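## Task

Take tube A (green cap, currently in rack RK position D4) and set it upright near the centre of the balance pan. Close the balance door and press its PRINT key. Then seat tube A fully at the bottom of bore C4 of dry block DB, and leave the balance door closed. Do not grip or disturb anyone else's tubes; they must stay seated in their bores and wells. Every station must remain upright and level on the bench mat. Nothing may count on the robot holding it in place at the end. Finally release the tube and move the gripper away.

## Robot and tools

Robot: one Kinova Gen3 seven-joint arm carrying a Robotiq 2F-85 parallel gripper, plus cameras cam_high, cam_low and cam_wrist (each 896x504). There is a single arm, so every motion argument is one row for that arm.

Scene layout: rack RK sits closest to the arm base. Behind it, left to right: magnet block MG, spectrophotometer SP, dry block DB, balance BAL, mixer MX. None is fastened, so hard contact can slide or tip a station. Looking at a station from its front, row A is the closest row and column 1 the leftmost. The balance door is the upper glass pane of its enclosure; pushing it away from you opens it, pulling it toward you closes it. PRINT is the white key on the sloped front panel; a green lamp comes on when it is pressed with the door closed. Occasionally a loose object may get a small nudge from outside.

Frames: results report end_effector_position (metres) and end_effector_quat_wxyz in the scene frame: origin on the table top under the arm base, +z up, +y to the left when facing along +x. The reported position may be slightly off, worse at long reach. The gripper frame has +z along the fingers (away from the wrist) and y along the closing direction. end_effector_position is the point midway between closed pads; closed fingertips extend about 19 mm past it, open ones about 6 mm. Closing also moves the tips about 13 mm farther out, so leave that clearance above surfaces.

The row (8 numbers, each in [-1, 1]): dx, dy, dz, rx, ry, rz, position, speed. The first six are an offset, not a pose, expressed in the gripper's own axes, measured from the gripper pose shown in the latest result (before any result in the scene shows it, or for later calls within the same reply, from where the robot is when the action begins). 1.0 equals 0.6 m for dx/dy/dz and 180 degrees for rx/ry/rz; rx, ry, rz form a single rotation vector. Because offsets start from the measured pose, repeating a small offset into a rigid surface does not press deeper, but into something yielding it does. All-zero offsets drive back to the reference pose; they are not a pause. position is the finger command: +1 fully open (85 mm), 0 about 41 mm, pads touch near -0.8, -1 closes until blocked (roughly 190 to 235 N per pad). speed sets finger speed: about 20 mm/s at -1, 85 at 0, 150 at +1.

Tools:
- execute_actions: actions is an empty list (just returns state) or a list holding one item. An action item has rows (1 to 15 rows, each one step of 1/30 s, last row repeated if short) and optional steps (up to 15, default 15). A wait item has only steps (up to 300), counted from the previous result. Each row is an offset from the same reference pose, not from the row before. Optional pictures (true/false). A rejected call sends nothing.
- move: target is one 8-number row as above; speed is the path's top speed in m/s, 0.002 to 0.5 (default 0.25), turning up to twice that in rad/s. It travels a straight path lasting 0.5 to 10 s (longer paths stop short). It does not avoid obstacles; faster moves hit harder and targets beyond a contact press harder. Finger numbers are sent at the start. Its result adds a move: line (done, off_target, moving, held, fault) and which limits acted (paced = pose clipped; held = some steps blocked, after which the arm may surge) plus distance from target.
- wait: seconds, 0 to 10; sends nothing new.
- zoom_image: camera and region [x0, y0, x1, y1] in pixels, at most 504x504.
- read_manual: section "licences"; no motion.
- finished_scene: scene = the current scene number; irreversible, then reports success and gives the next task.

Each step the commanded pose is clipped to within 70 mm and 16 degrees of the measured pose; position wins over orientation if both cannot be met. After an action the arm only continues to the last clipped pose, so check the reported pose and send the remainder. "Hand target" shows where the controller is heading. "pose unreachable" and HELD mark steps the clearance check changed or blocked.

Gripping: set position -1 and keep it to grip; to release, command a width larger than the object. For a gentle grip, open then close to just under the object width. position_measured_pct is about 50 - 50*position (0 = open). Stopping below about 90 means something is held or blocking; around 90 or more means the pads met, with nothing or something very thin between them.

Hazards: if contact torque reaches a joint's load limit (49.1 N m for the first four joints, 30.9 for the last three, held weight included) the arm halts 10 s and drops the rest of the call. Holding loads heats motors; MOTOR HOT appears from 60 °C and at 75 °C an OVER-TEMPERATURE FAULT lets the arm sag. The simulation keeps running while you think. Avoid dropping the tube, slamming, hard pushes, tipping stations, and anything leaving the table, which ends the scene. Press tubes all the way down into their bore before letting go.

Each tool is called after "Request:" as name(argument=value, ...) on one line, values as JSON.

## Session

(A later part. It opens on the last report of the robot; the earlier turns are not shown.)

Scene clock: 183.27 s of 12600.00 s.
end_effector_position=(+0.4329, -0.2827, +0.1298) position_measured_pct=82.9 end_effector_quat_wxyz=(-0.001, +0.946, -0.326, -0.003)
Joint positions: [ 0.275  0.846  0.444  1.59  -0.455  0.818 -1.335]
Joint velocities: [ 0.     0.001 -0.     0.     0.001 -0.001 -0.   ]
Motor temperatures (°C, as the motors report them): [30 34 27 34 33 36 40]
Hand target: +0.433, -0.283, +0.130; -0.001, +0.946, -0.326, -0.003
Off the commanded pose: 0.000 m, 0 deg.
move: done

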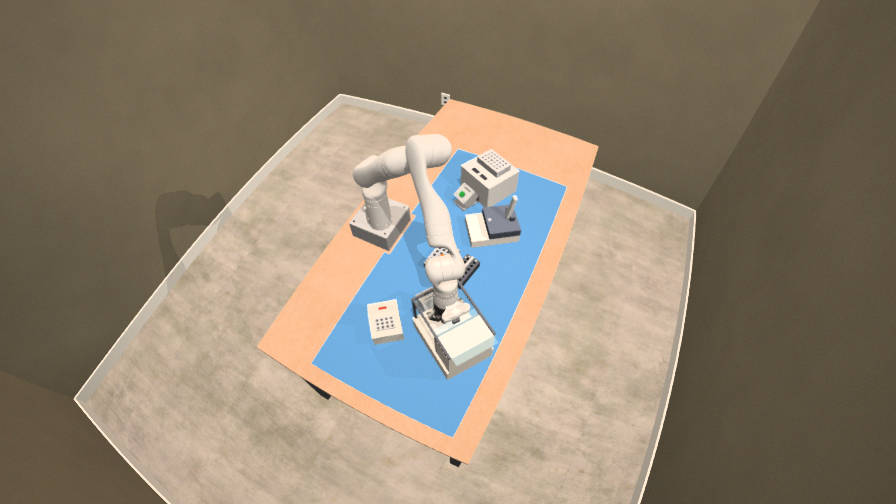

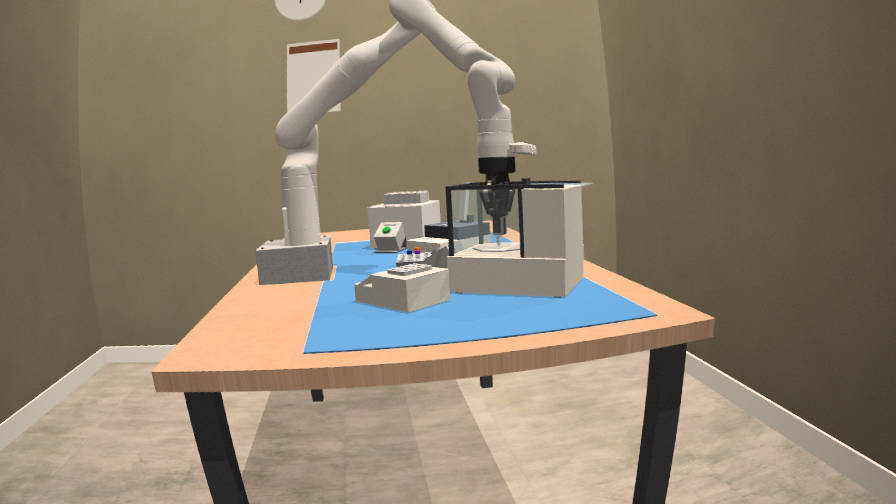

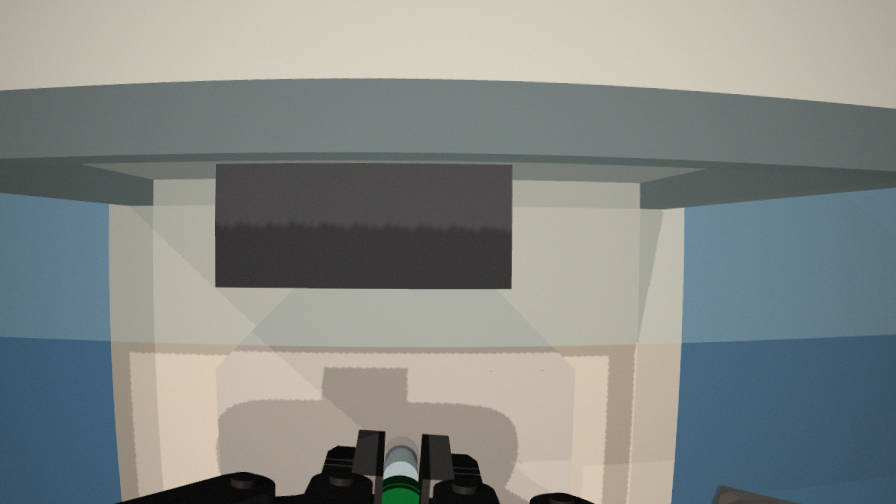

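Request:
zoom_image(camera="cam_low", region=[440,180,560,270])

Region (440, 180, 560, 270) of cam_low's 896x504 image, scaled by 4.200, with more detail than that image has; it fills the top 378 rows of this view, and the rest is white.

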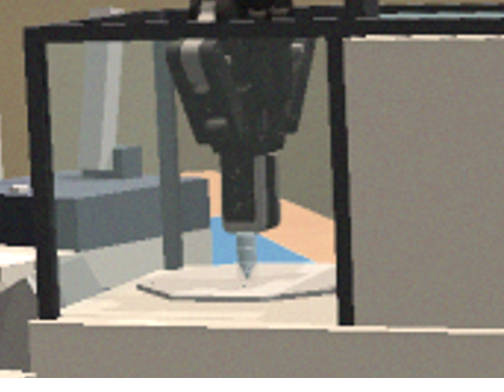

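Request:
move(target=[0,0,0.002,0,0,0,-1,0], speed=0.002)

Request:
move(target=[0,0,0,0,0,0,-0.45,-0.7])

Scene clock: 189.23 s of 12600.00 s.
end_effector_position=(+0.4330, -0.2828, +0.1292) position_measured_pct=82.9 end_effector_quat_wxyz=(-0.001, +0.946, -0.326, -0.002)
Joint positions: [ 0.276  0.847  0.443  1.591 -0.456  0.816 -1.334]
Joint velocities: [ 0.     0.     0.    -0.002  0.     0.001 -0.   ]
Motor temperatures (°C, as the motors report them): [30 34 27 34 33 36 40]
Hand target: +0.433, -0.283, +0.129; -0.001, +0.946, -0.326, -0.003
Off the commanded pose: 0.001 m, 0 deg.
move: done

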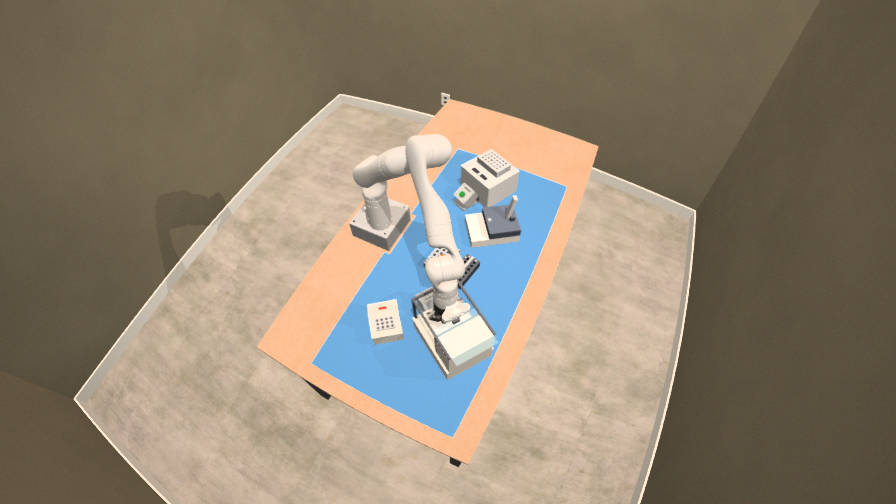

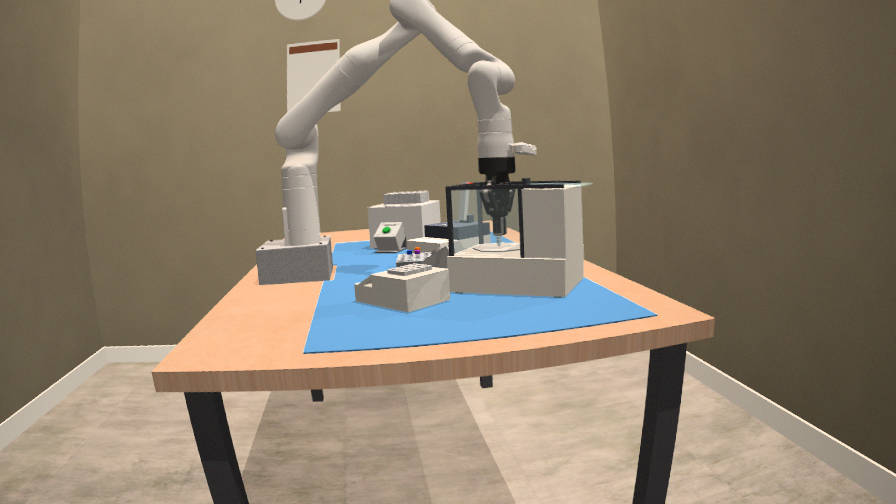

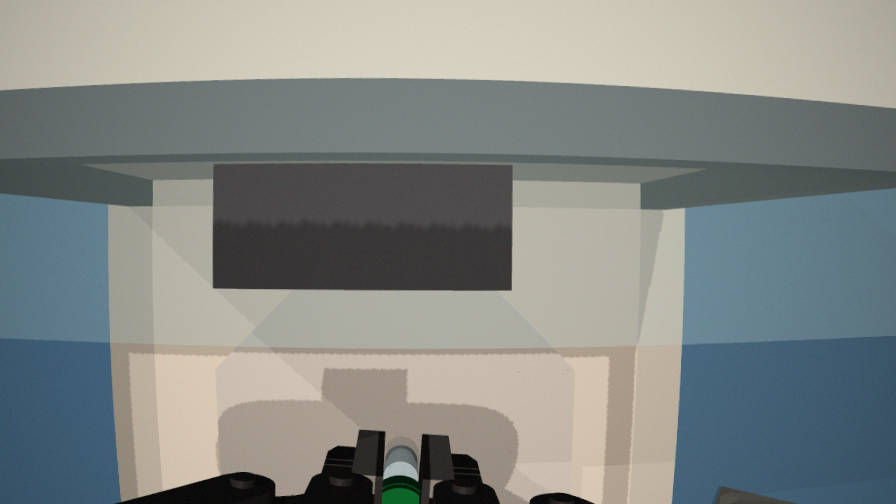

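Scene clock: 189.83 s of 12600.00 s.
end_effector_position=(+0.4330, -0.2828, +0.1292) position_measured_pct=72.6 end_effector_quat_wxyz=(-0.001, +0.946, -0.326, -0.002)
Joint positions: [ 0.276  0.847  0.443  1.591 -0.456  0.816 -1.334]
Joint velocities: [ 0.     0.     0.    -0.     0.    -0.001 -0.   ]
Motor temperatures (°C, as the motors report them): [30 34 27 34 33 36 40]
Hand target: +0.433, -0.283, +0.129; -0.001, +0.946, -0.326, -0.002
Off the commanded pose: 0.000 m, 0 deg.
move: done

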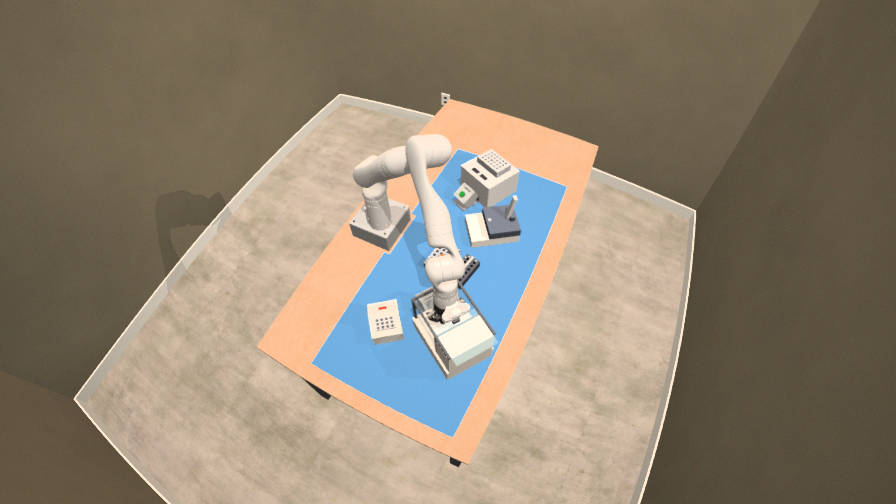

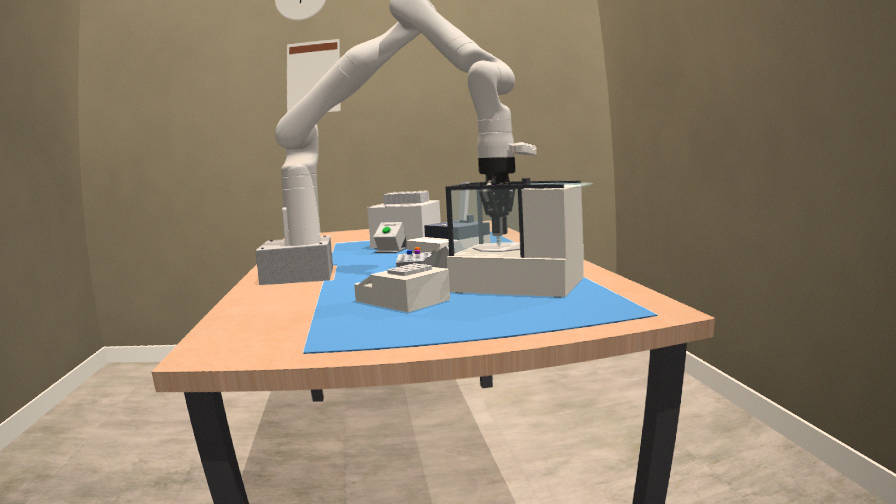

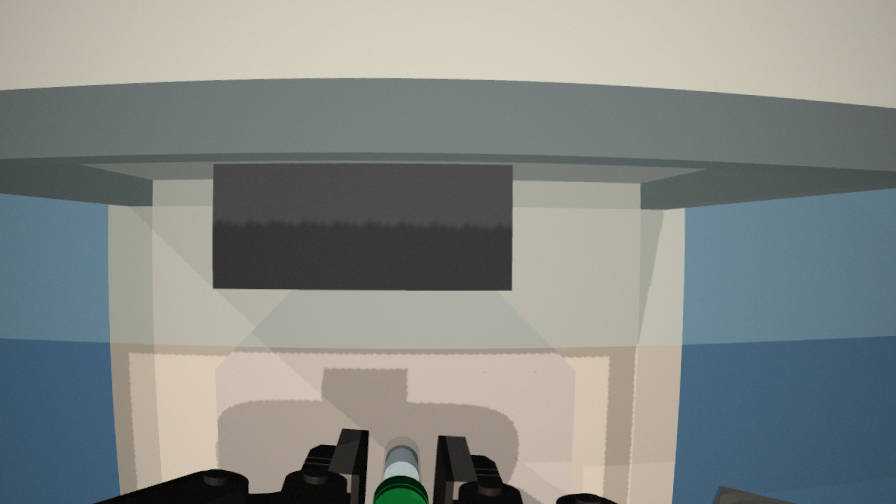

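Lift straight up.

Request:
move(target=[-0.004,0,-0.06,0,0,0,-0.45,0], speed=0.02)

Request:
move(target=[-0.008,0,-0.18,0,0,0,-1,0], speed=0.08)

Scene clock: 194.83 s of 12600.00 s.
end_effector_position=(+0.4311, -0.2813, +0.1650) position_measured_pct=72.6 end_effector_quat_wxyz=(-0.001, +0.945, -0.326, -0.002)
Joint positions: [ 0.257  0.786  0.473  1.577 -0.427  0.89  -1.356]
Joint velocities: [-0.001 -0.002  0.002  0.001  0.001  0.003 -0.   ]
Motor temperatures (°C, as the motors report them): [30 34 27 34 33 36 40]
Hand target: +0.431, -0.281, +0.165; -0.001, +0.946, -0.326, -0.002
Off the commanded pose: 0.000 m, 0 deg.
move: done

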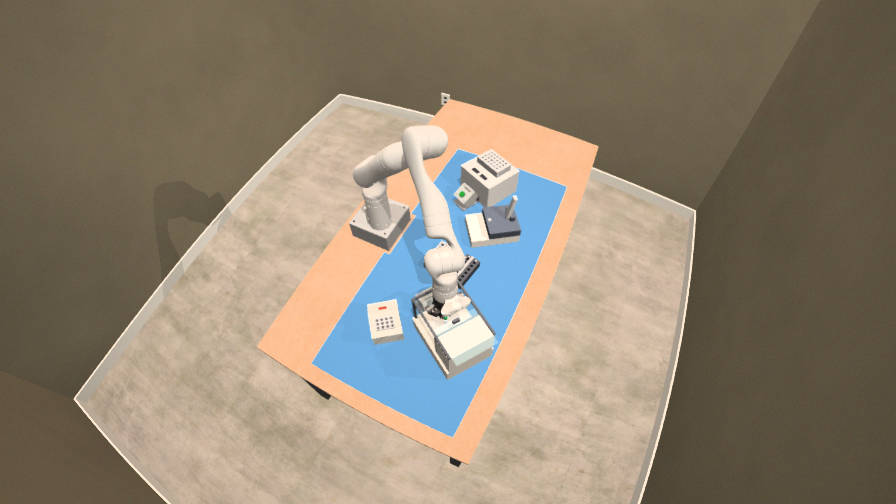

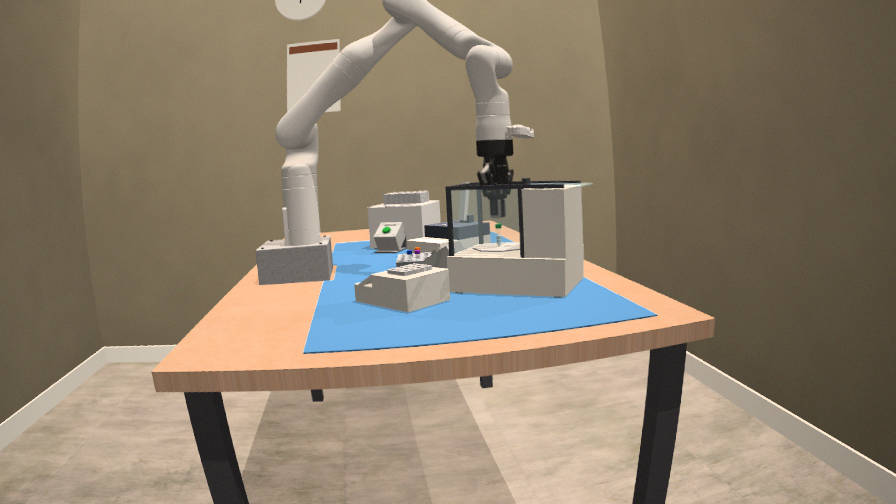

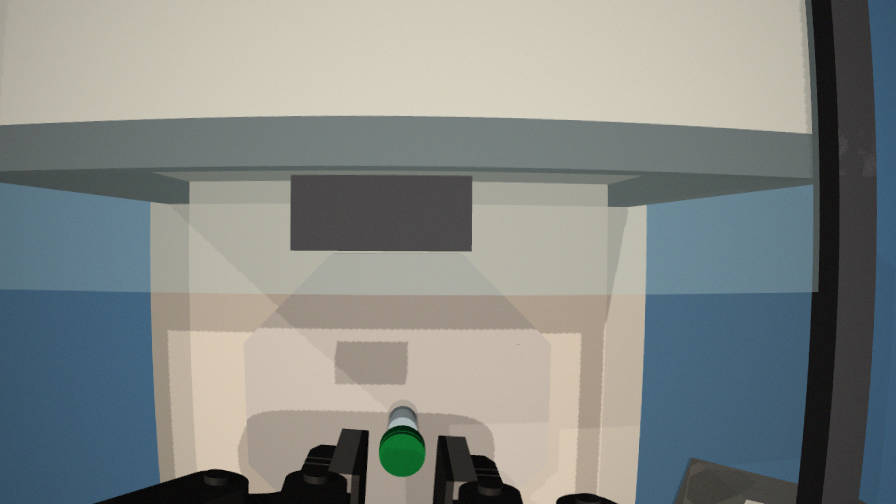

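Scene clock: 196.57 s of 12600.00 s.
end_effector_position=(+0.4276, -0.2785, +0.2728) position_measured_pct=91.7 end_effector_quat_wxyz=(-0.001, +0.946, -0.326, -0.002)
Joint positions: [ 0.217  0.635  0.542  1.468 -0.343  1.141 -1.423]
Joint velocities: [-0.001 -0.002 -0.001 -0.003  0.001  0.005 -0.   ]
Motor temperatures (°C, as the motors report them): [30 34 27 34 33 36 40]
Hand target: +0.428, -0.278, +0.273; -0.001, +0.946, -0.326, -0.002
Off the commanded pose: 0.000 m, 0 deg.
move: done

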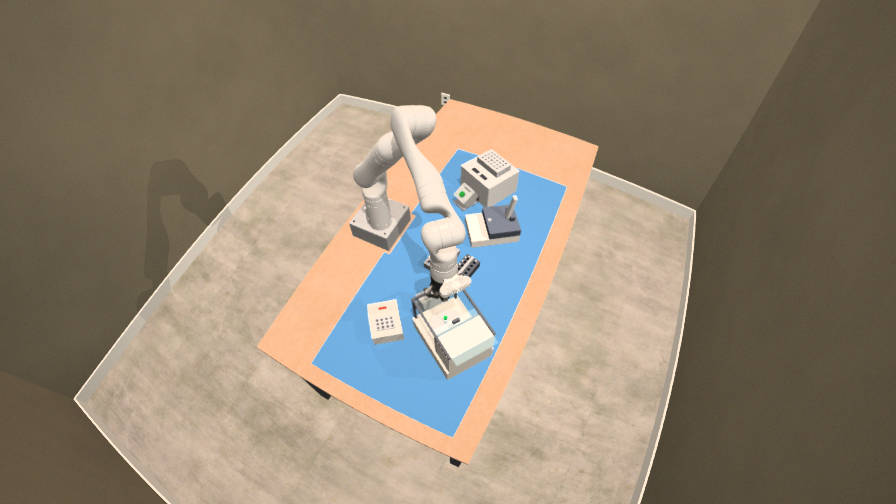

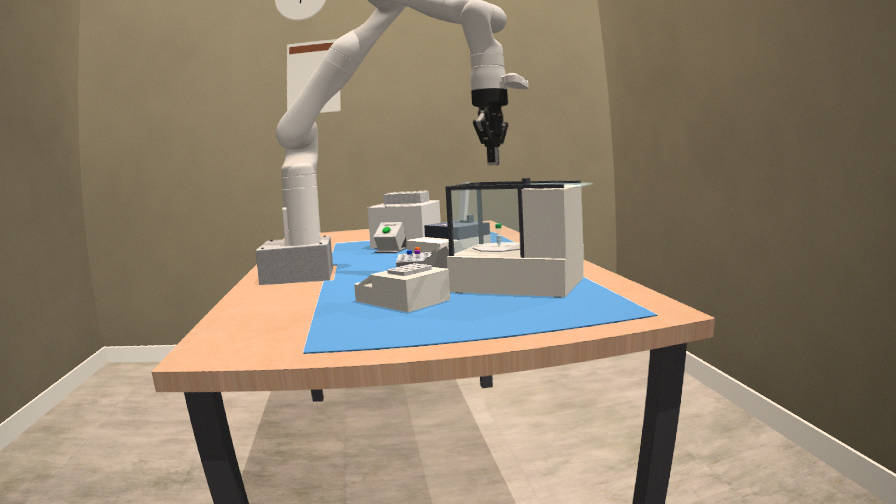

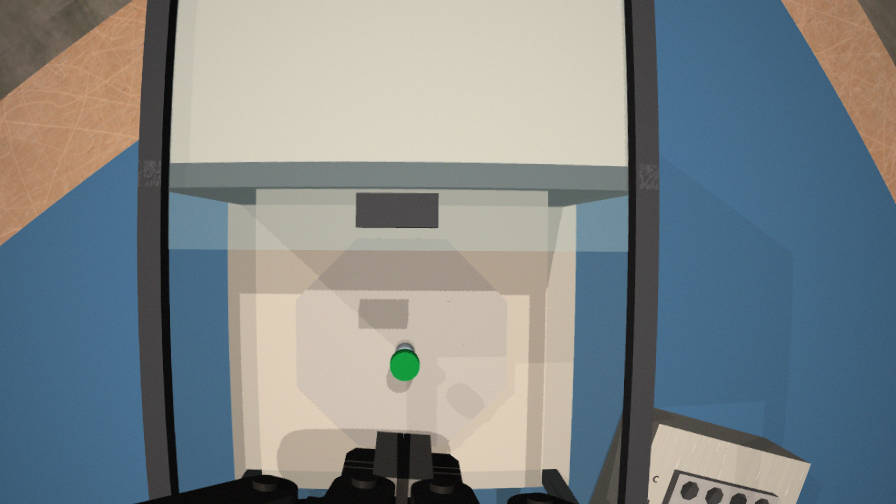

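Request:
execute_actions(actions=[])

Scene clock: 216.63 s of 12600.00 s.
end_effector_position=(+0.4276, -0.2785, +0.2729) position_measured_pct=91.7 end_effector_quat_wxyz=(-0.001, +0.946, -0.326, -0.002)
Joint positions: [ 0.216  0.635  0.542  1.468 -0.343  1.141 -1.423]
Joint velocities: [-0.    -0.    -0.001 -0.002 -0.002  0.     0.   ]
Motor temperatures (°C, as the motors report them): [30 34 27 34 33 36 40]
Hand target: +0.428, -0.278, +0.273; -0.001, +0.946, -0.326, -0.002
Off the commanded pose: 0.000 m, 0 deg.
Steps of this call (steps 1 to 602: nothing new was sent). Readings (end_effector_position | what the end effector reports):
1: (+0.4276, -0.2785, +0.2728) | position_measured_pct=91.7
2: (+0.4276, -0.2785, +0.2729) | position_measured_pct=91.7
4: (+0.4276, -0.2785, +0.2729) | position_measured_pct=91.7
8: (+0.4276, -0.2785, +0.2729) | position_measured_pct=91.7
602: the state above

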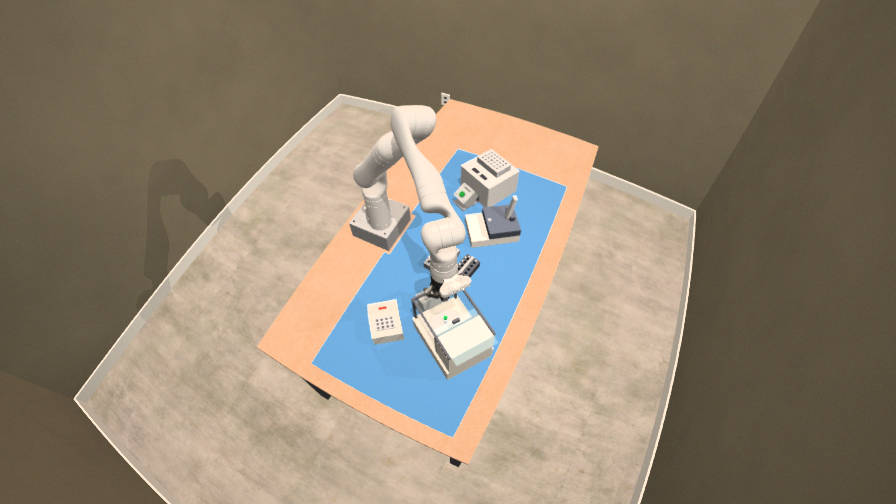

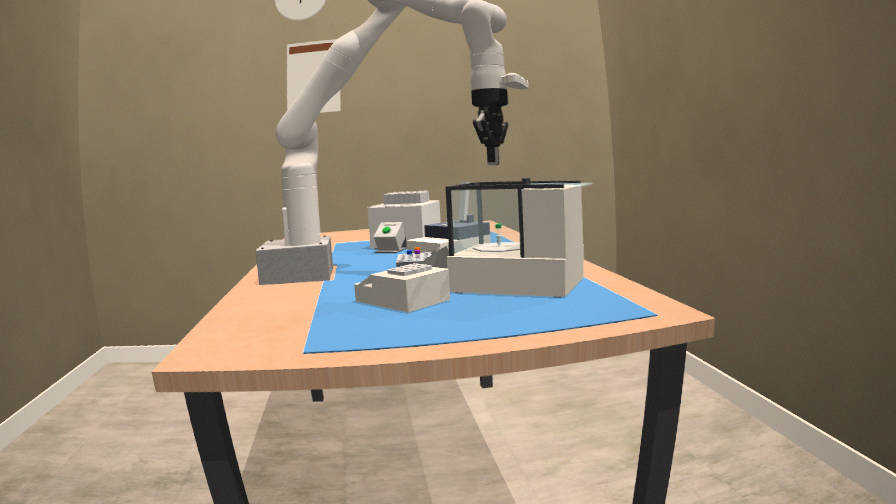

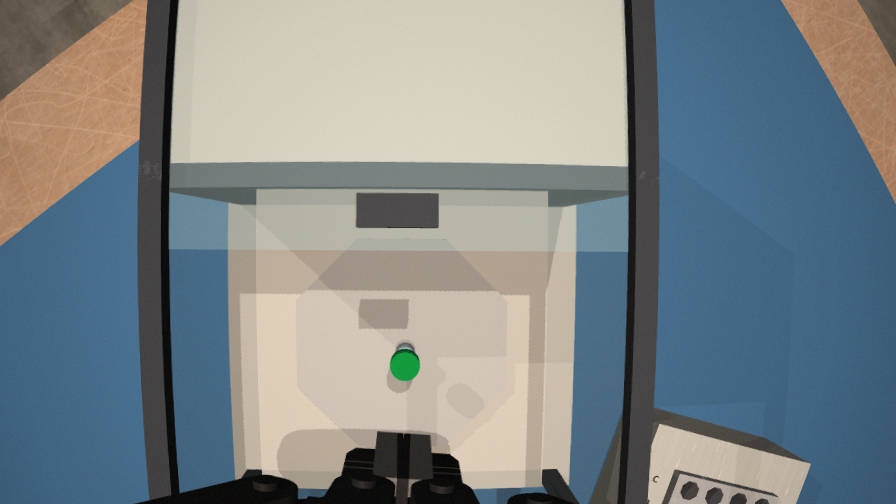

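Request:
move(target=[0.15,-0.005,0,0,0,0,-1,0], speed=0.1)

Request:
move(target=[0,0,0.054,0,0,0,-1,0], speed=0.03)

Scene clock: 222.97 s of 12600.00 s.
end_effector_position=(+0.5008, -0.3311, +0.2731) position_measured_pct=91.7 end_effector_quat_wxyz=(-0.001, +0.946, -0.325, -0.002)
Joint positions: [ 0.323  0.839  0.519  1.066 -0.389  1.333 -1.454]
Joint velocities: [ 0.005  0.008  0.001 -0.007 -0.     0.003 -0.002]
Motor temperatures (°C, as the motors report them): [30 34 27 34 33 36 40]
Hand target: +0.501, -0.331, +0.273; -0.001, +0.946, -0.325, -0.002
Off the commanded pose: 0.001 m, 0 deg.
move: done

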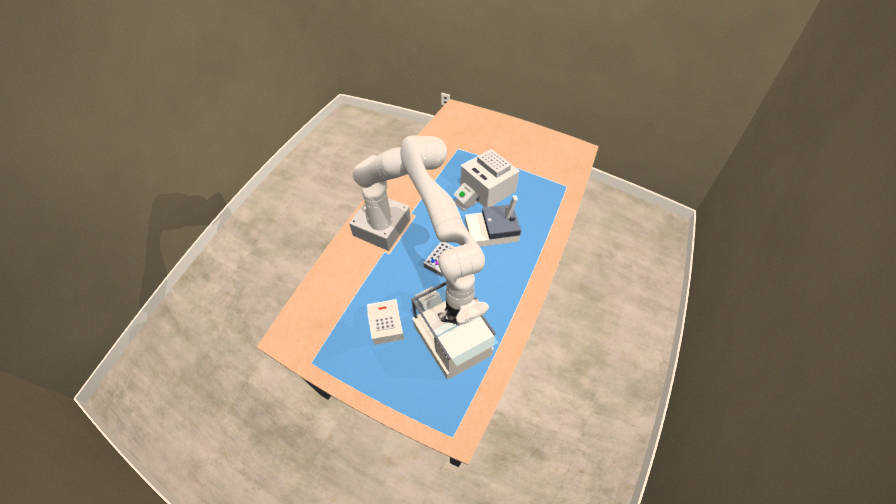

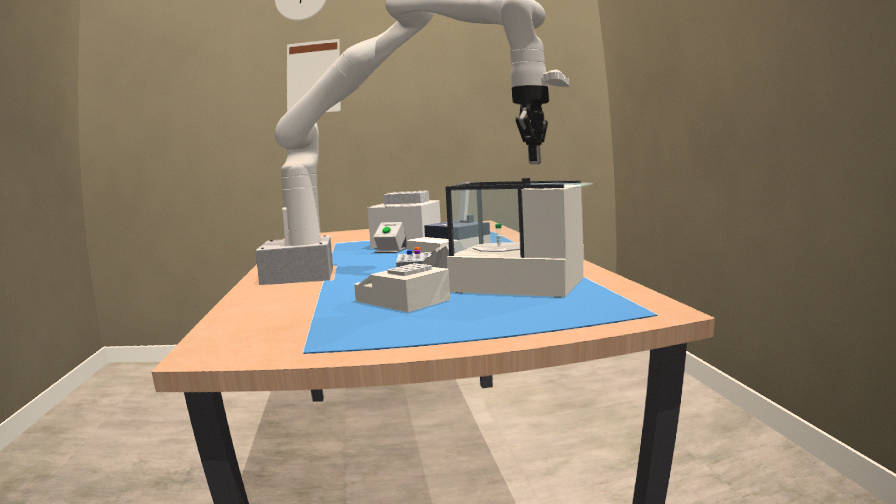

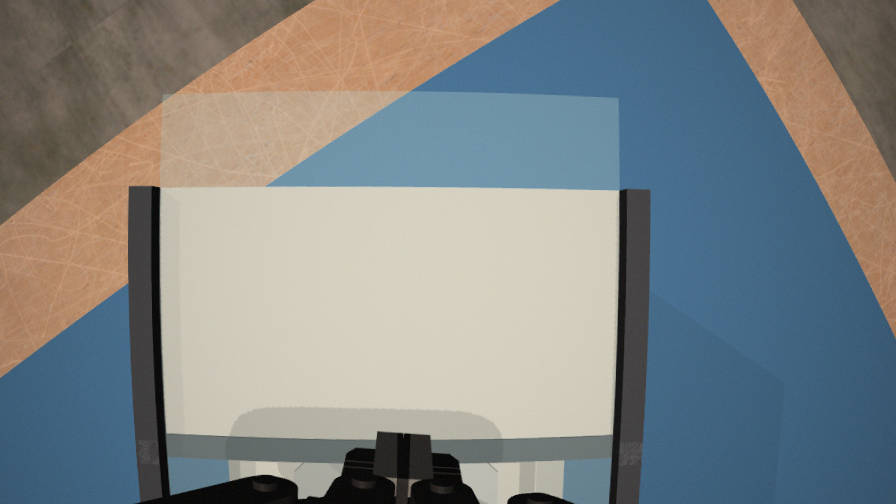

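Scene clock: 224.33 s of 12600.00 s.
end_effector_position=(+0.5008, -0.3311, +0.2409) position_measured_pct=91.7 end_effector_quat_wxyz=(-0.001, +0.946, -0.325, -0.002)
Joint positions: [ 0.321  0.867  0.508  1.12  -0.4    1.254 -1.44 ]
Joint velocities: [-0.     0.001 -0.001  0.001 -0.002 -0.001 -0.   ]
Motor temperatures (°C, as the motors report them): [30 34 27 34 33 36 40]
Hand target: +0.501, -0.331, +0.241; -0.001, +0.946, -0.325, -0.002
Off the commanded pose: 0.000 m, 0 deg.
move: done

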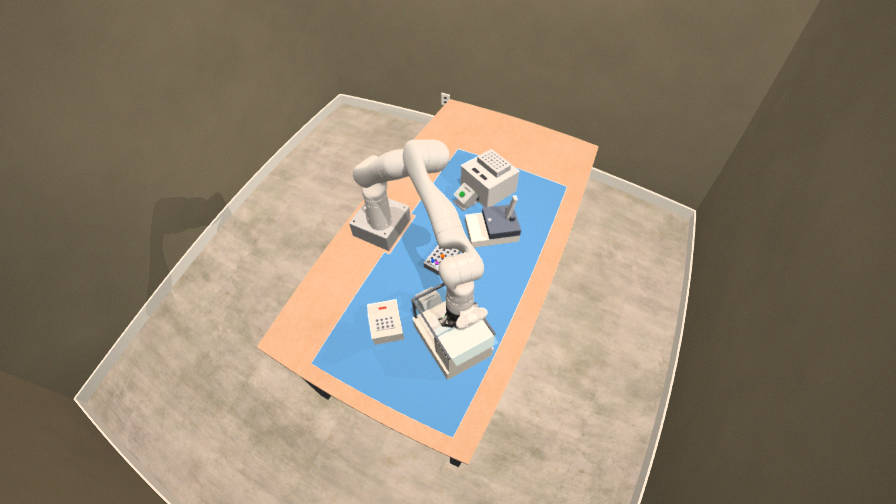

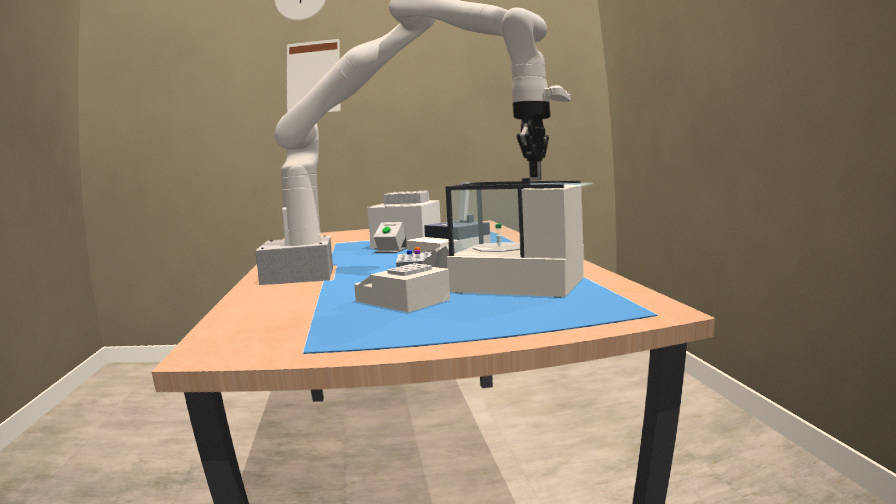

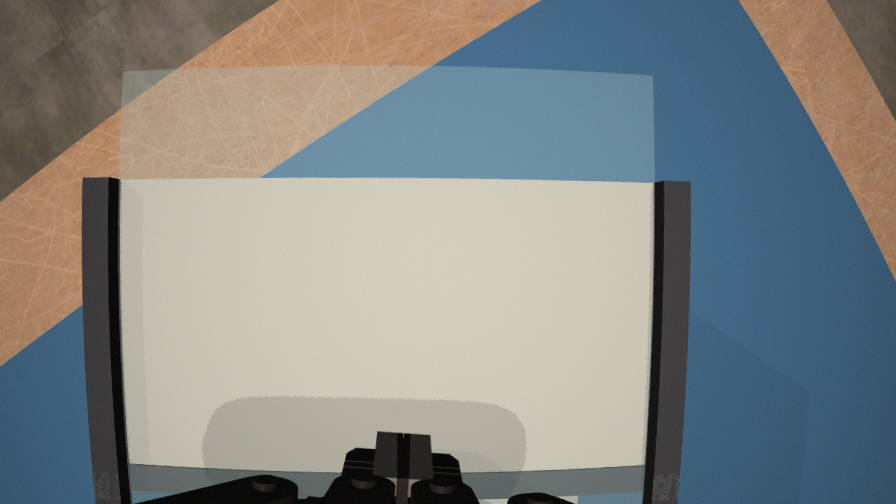

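Request:
move(target=[-0.117,0.011,0,0,0,0,-1,0], speed=0.025)

Scene clock: 230.93 s of 12600.00 s.
end_effector_position=(+0.4416, -0.2934, +0.2410) position_measured_pct=91.7 end_effector_quat_wxyz=(-0.001, +0.946, -0.325, -0.001)
Joint positions: [ 0.251  0.712  0.523  1.438 -0.375  1.097 -1.398]
Joint velocities: [-0.002 -0.003  0.004  0.006 -0.    -0.002  0.   ]
Motor temperatures (°C, as the motors report them): [30 34 27 34 33 36 40]
Hand target: +0.441, -0.293, +0.241; -0.001, +0.946, -0.325, -0.002
Off the commanded pose: 0.000 m, 0 deg.
move: done

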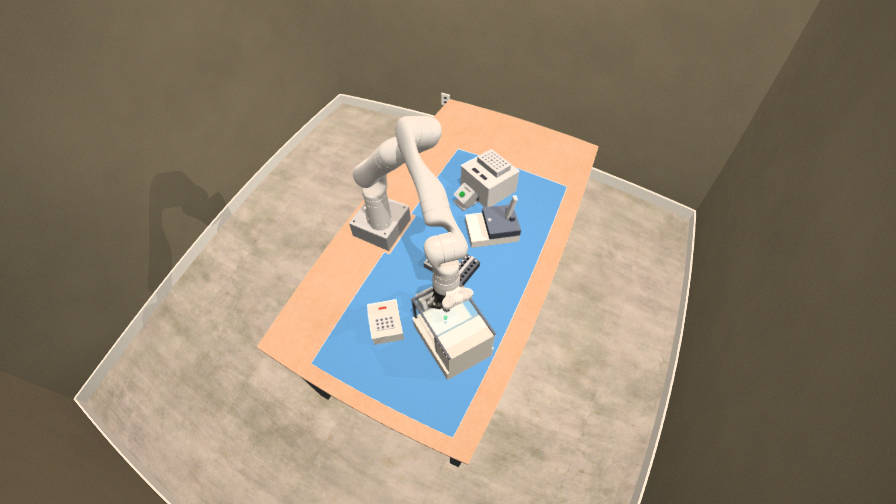

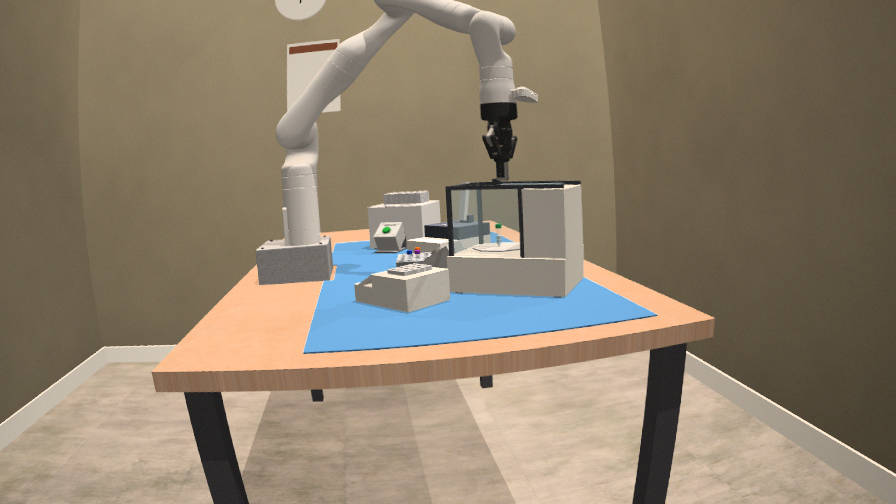

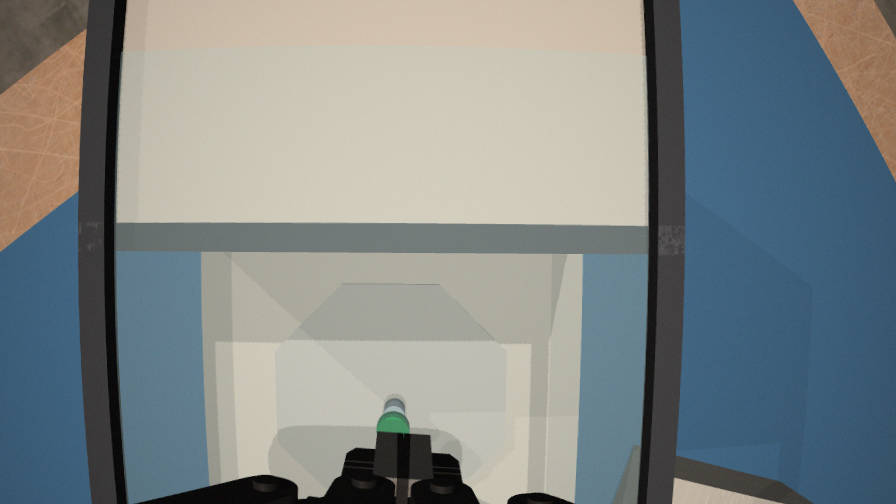

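Request:
move(target=[-0.075,0.007,0,0,0,0,-1,0], speed=0.02)

Request:
move(target=[-0.022,0.002,0,0,0,0,-1,0], speed=0.006)

Scene clock: 237.17 s of 12600.00 s.
end_effector_position=(+0.4040, -0.2695, +0.2411) position_measured_pct=91.7 end_effector_quat_wxyz=(-0.001, +0.946, -0.325, -0.001)
Joint positions: [ 0.21   0.622  0.535  1.612 -0.357  1.012 -1.385]
Joint velocities: [-0.002 -0.003 -0.     0.007  0.002 -0.004 -0.001]
Motor temperatures (°C, as the motors report them): [30 34 27 34 33 36 40]
Hand target: +0.403, -0.269, +0.241; -0.001, +0.946, -0.325, -0.001
Off the commanded pose: 0.001 m, 0 deg.
move: done

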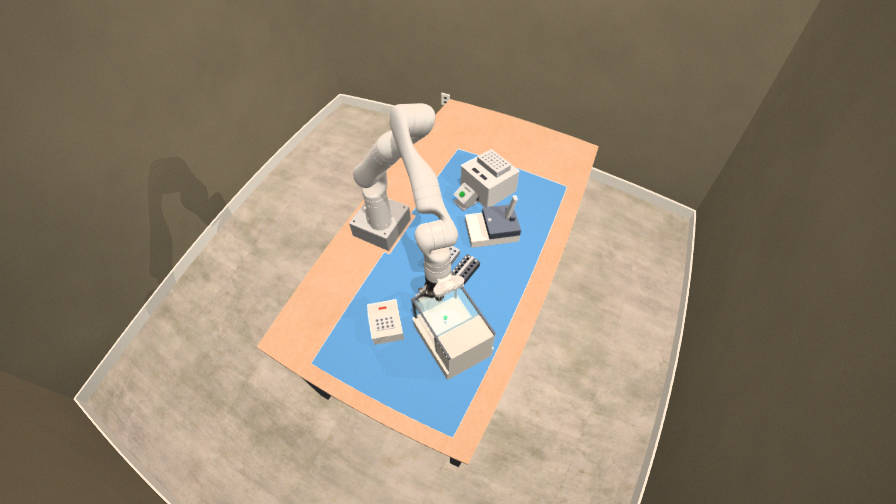

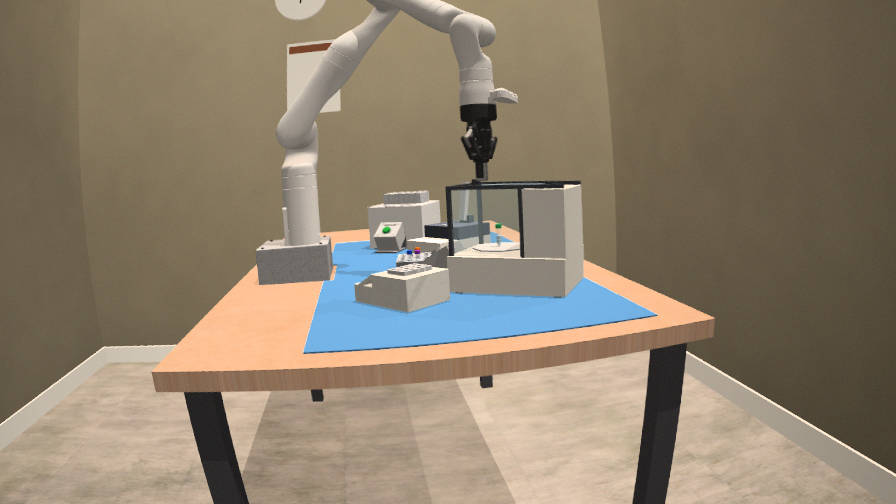

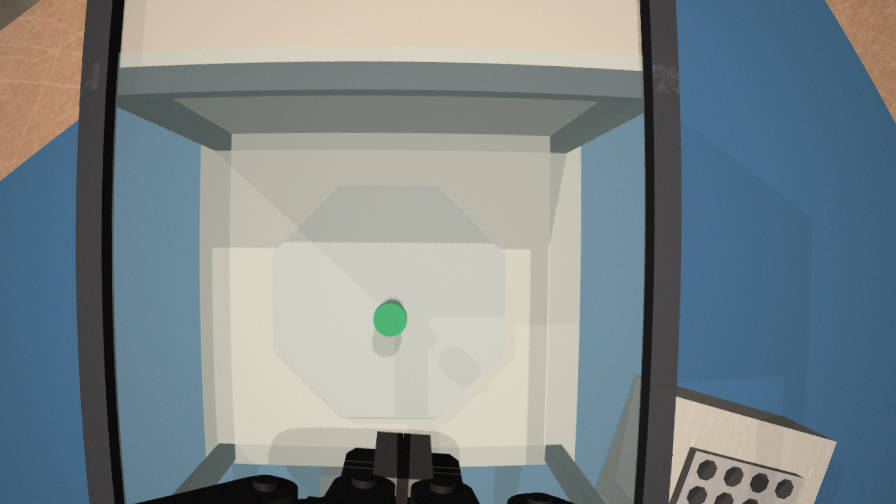

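Scene clock: 239.60 s of 12600.00 s.
end_effector_position=(+0.3940, -0.2630, +0.2415) position_measured_pct=91.7 end_effector_quat_wxyz=(-0.000, +0.946, -0.325, +0.001)
Joint positions: [ 0.198  0.596  0.539  1.658 -0.352  0.987 -1.383]
Joint velocities: [-0.001 -0.002  0.001  0.001  0.001 -0.003  0.001]
Motor temperatures (°C, as the motors report them): [30 34 27 34 33 36 40]
Hand target: +0.393, -0.262, +0.241; -0.001, +0.946, -0.325, -0.001
Off the commanded pose: 0.001 m, 0 deg.
move: done

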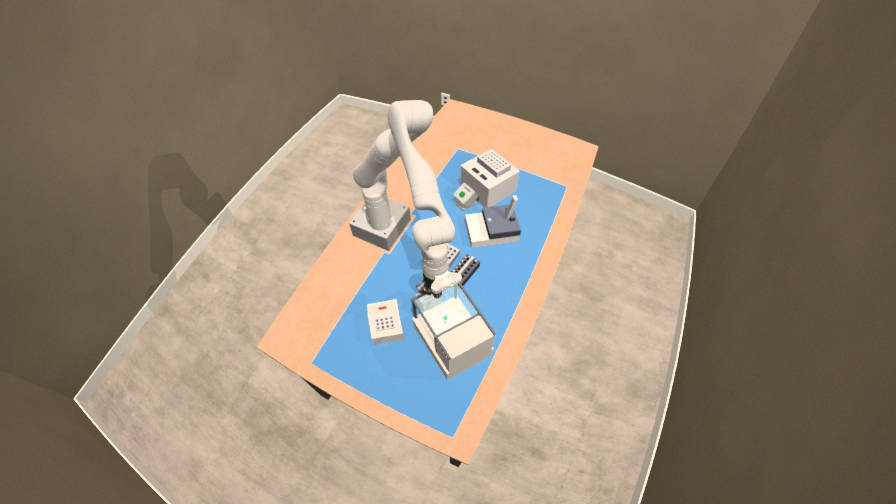

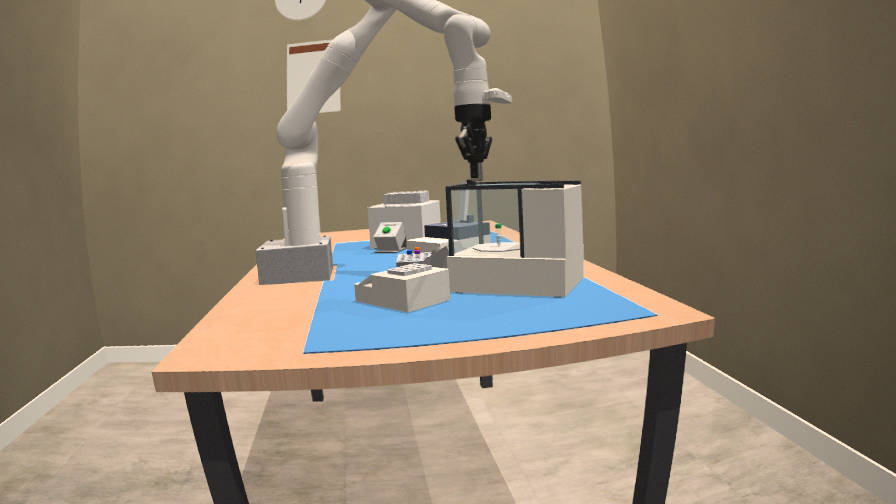

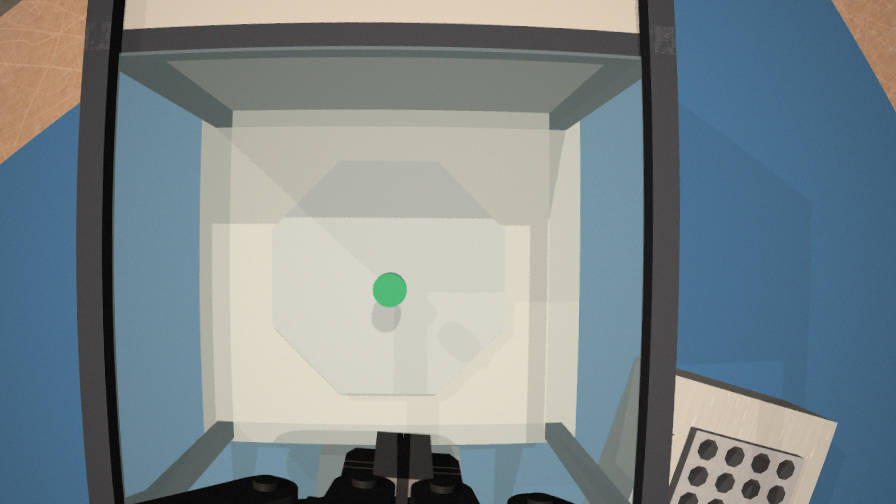

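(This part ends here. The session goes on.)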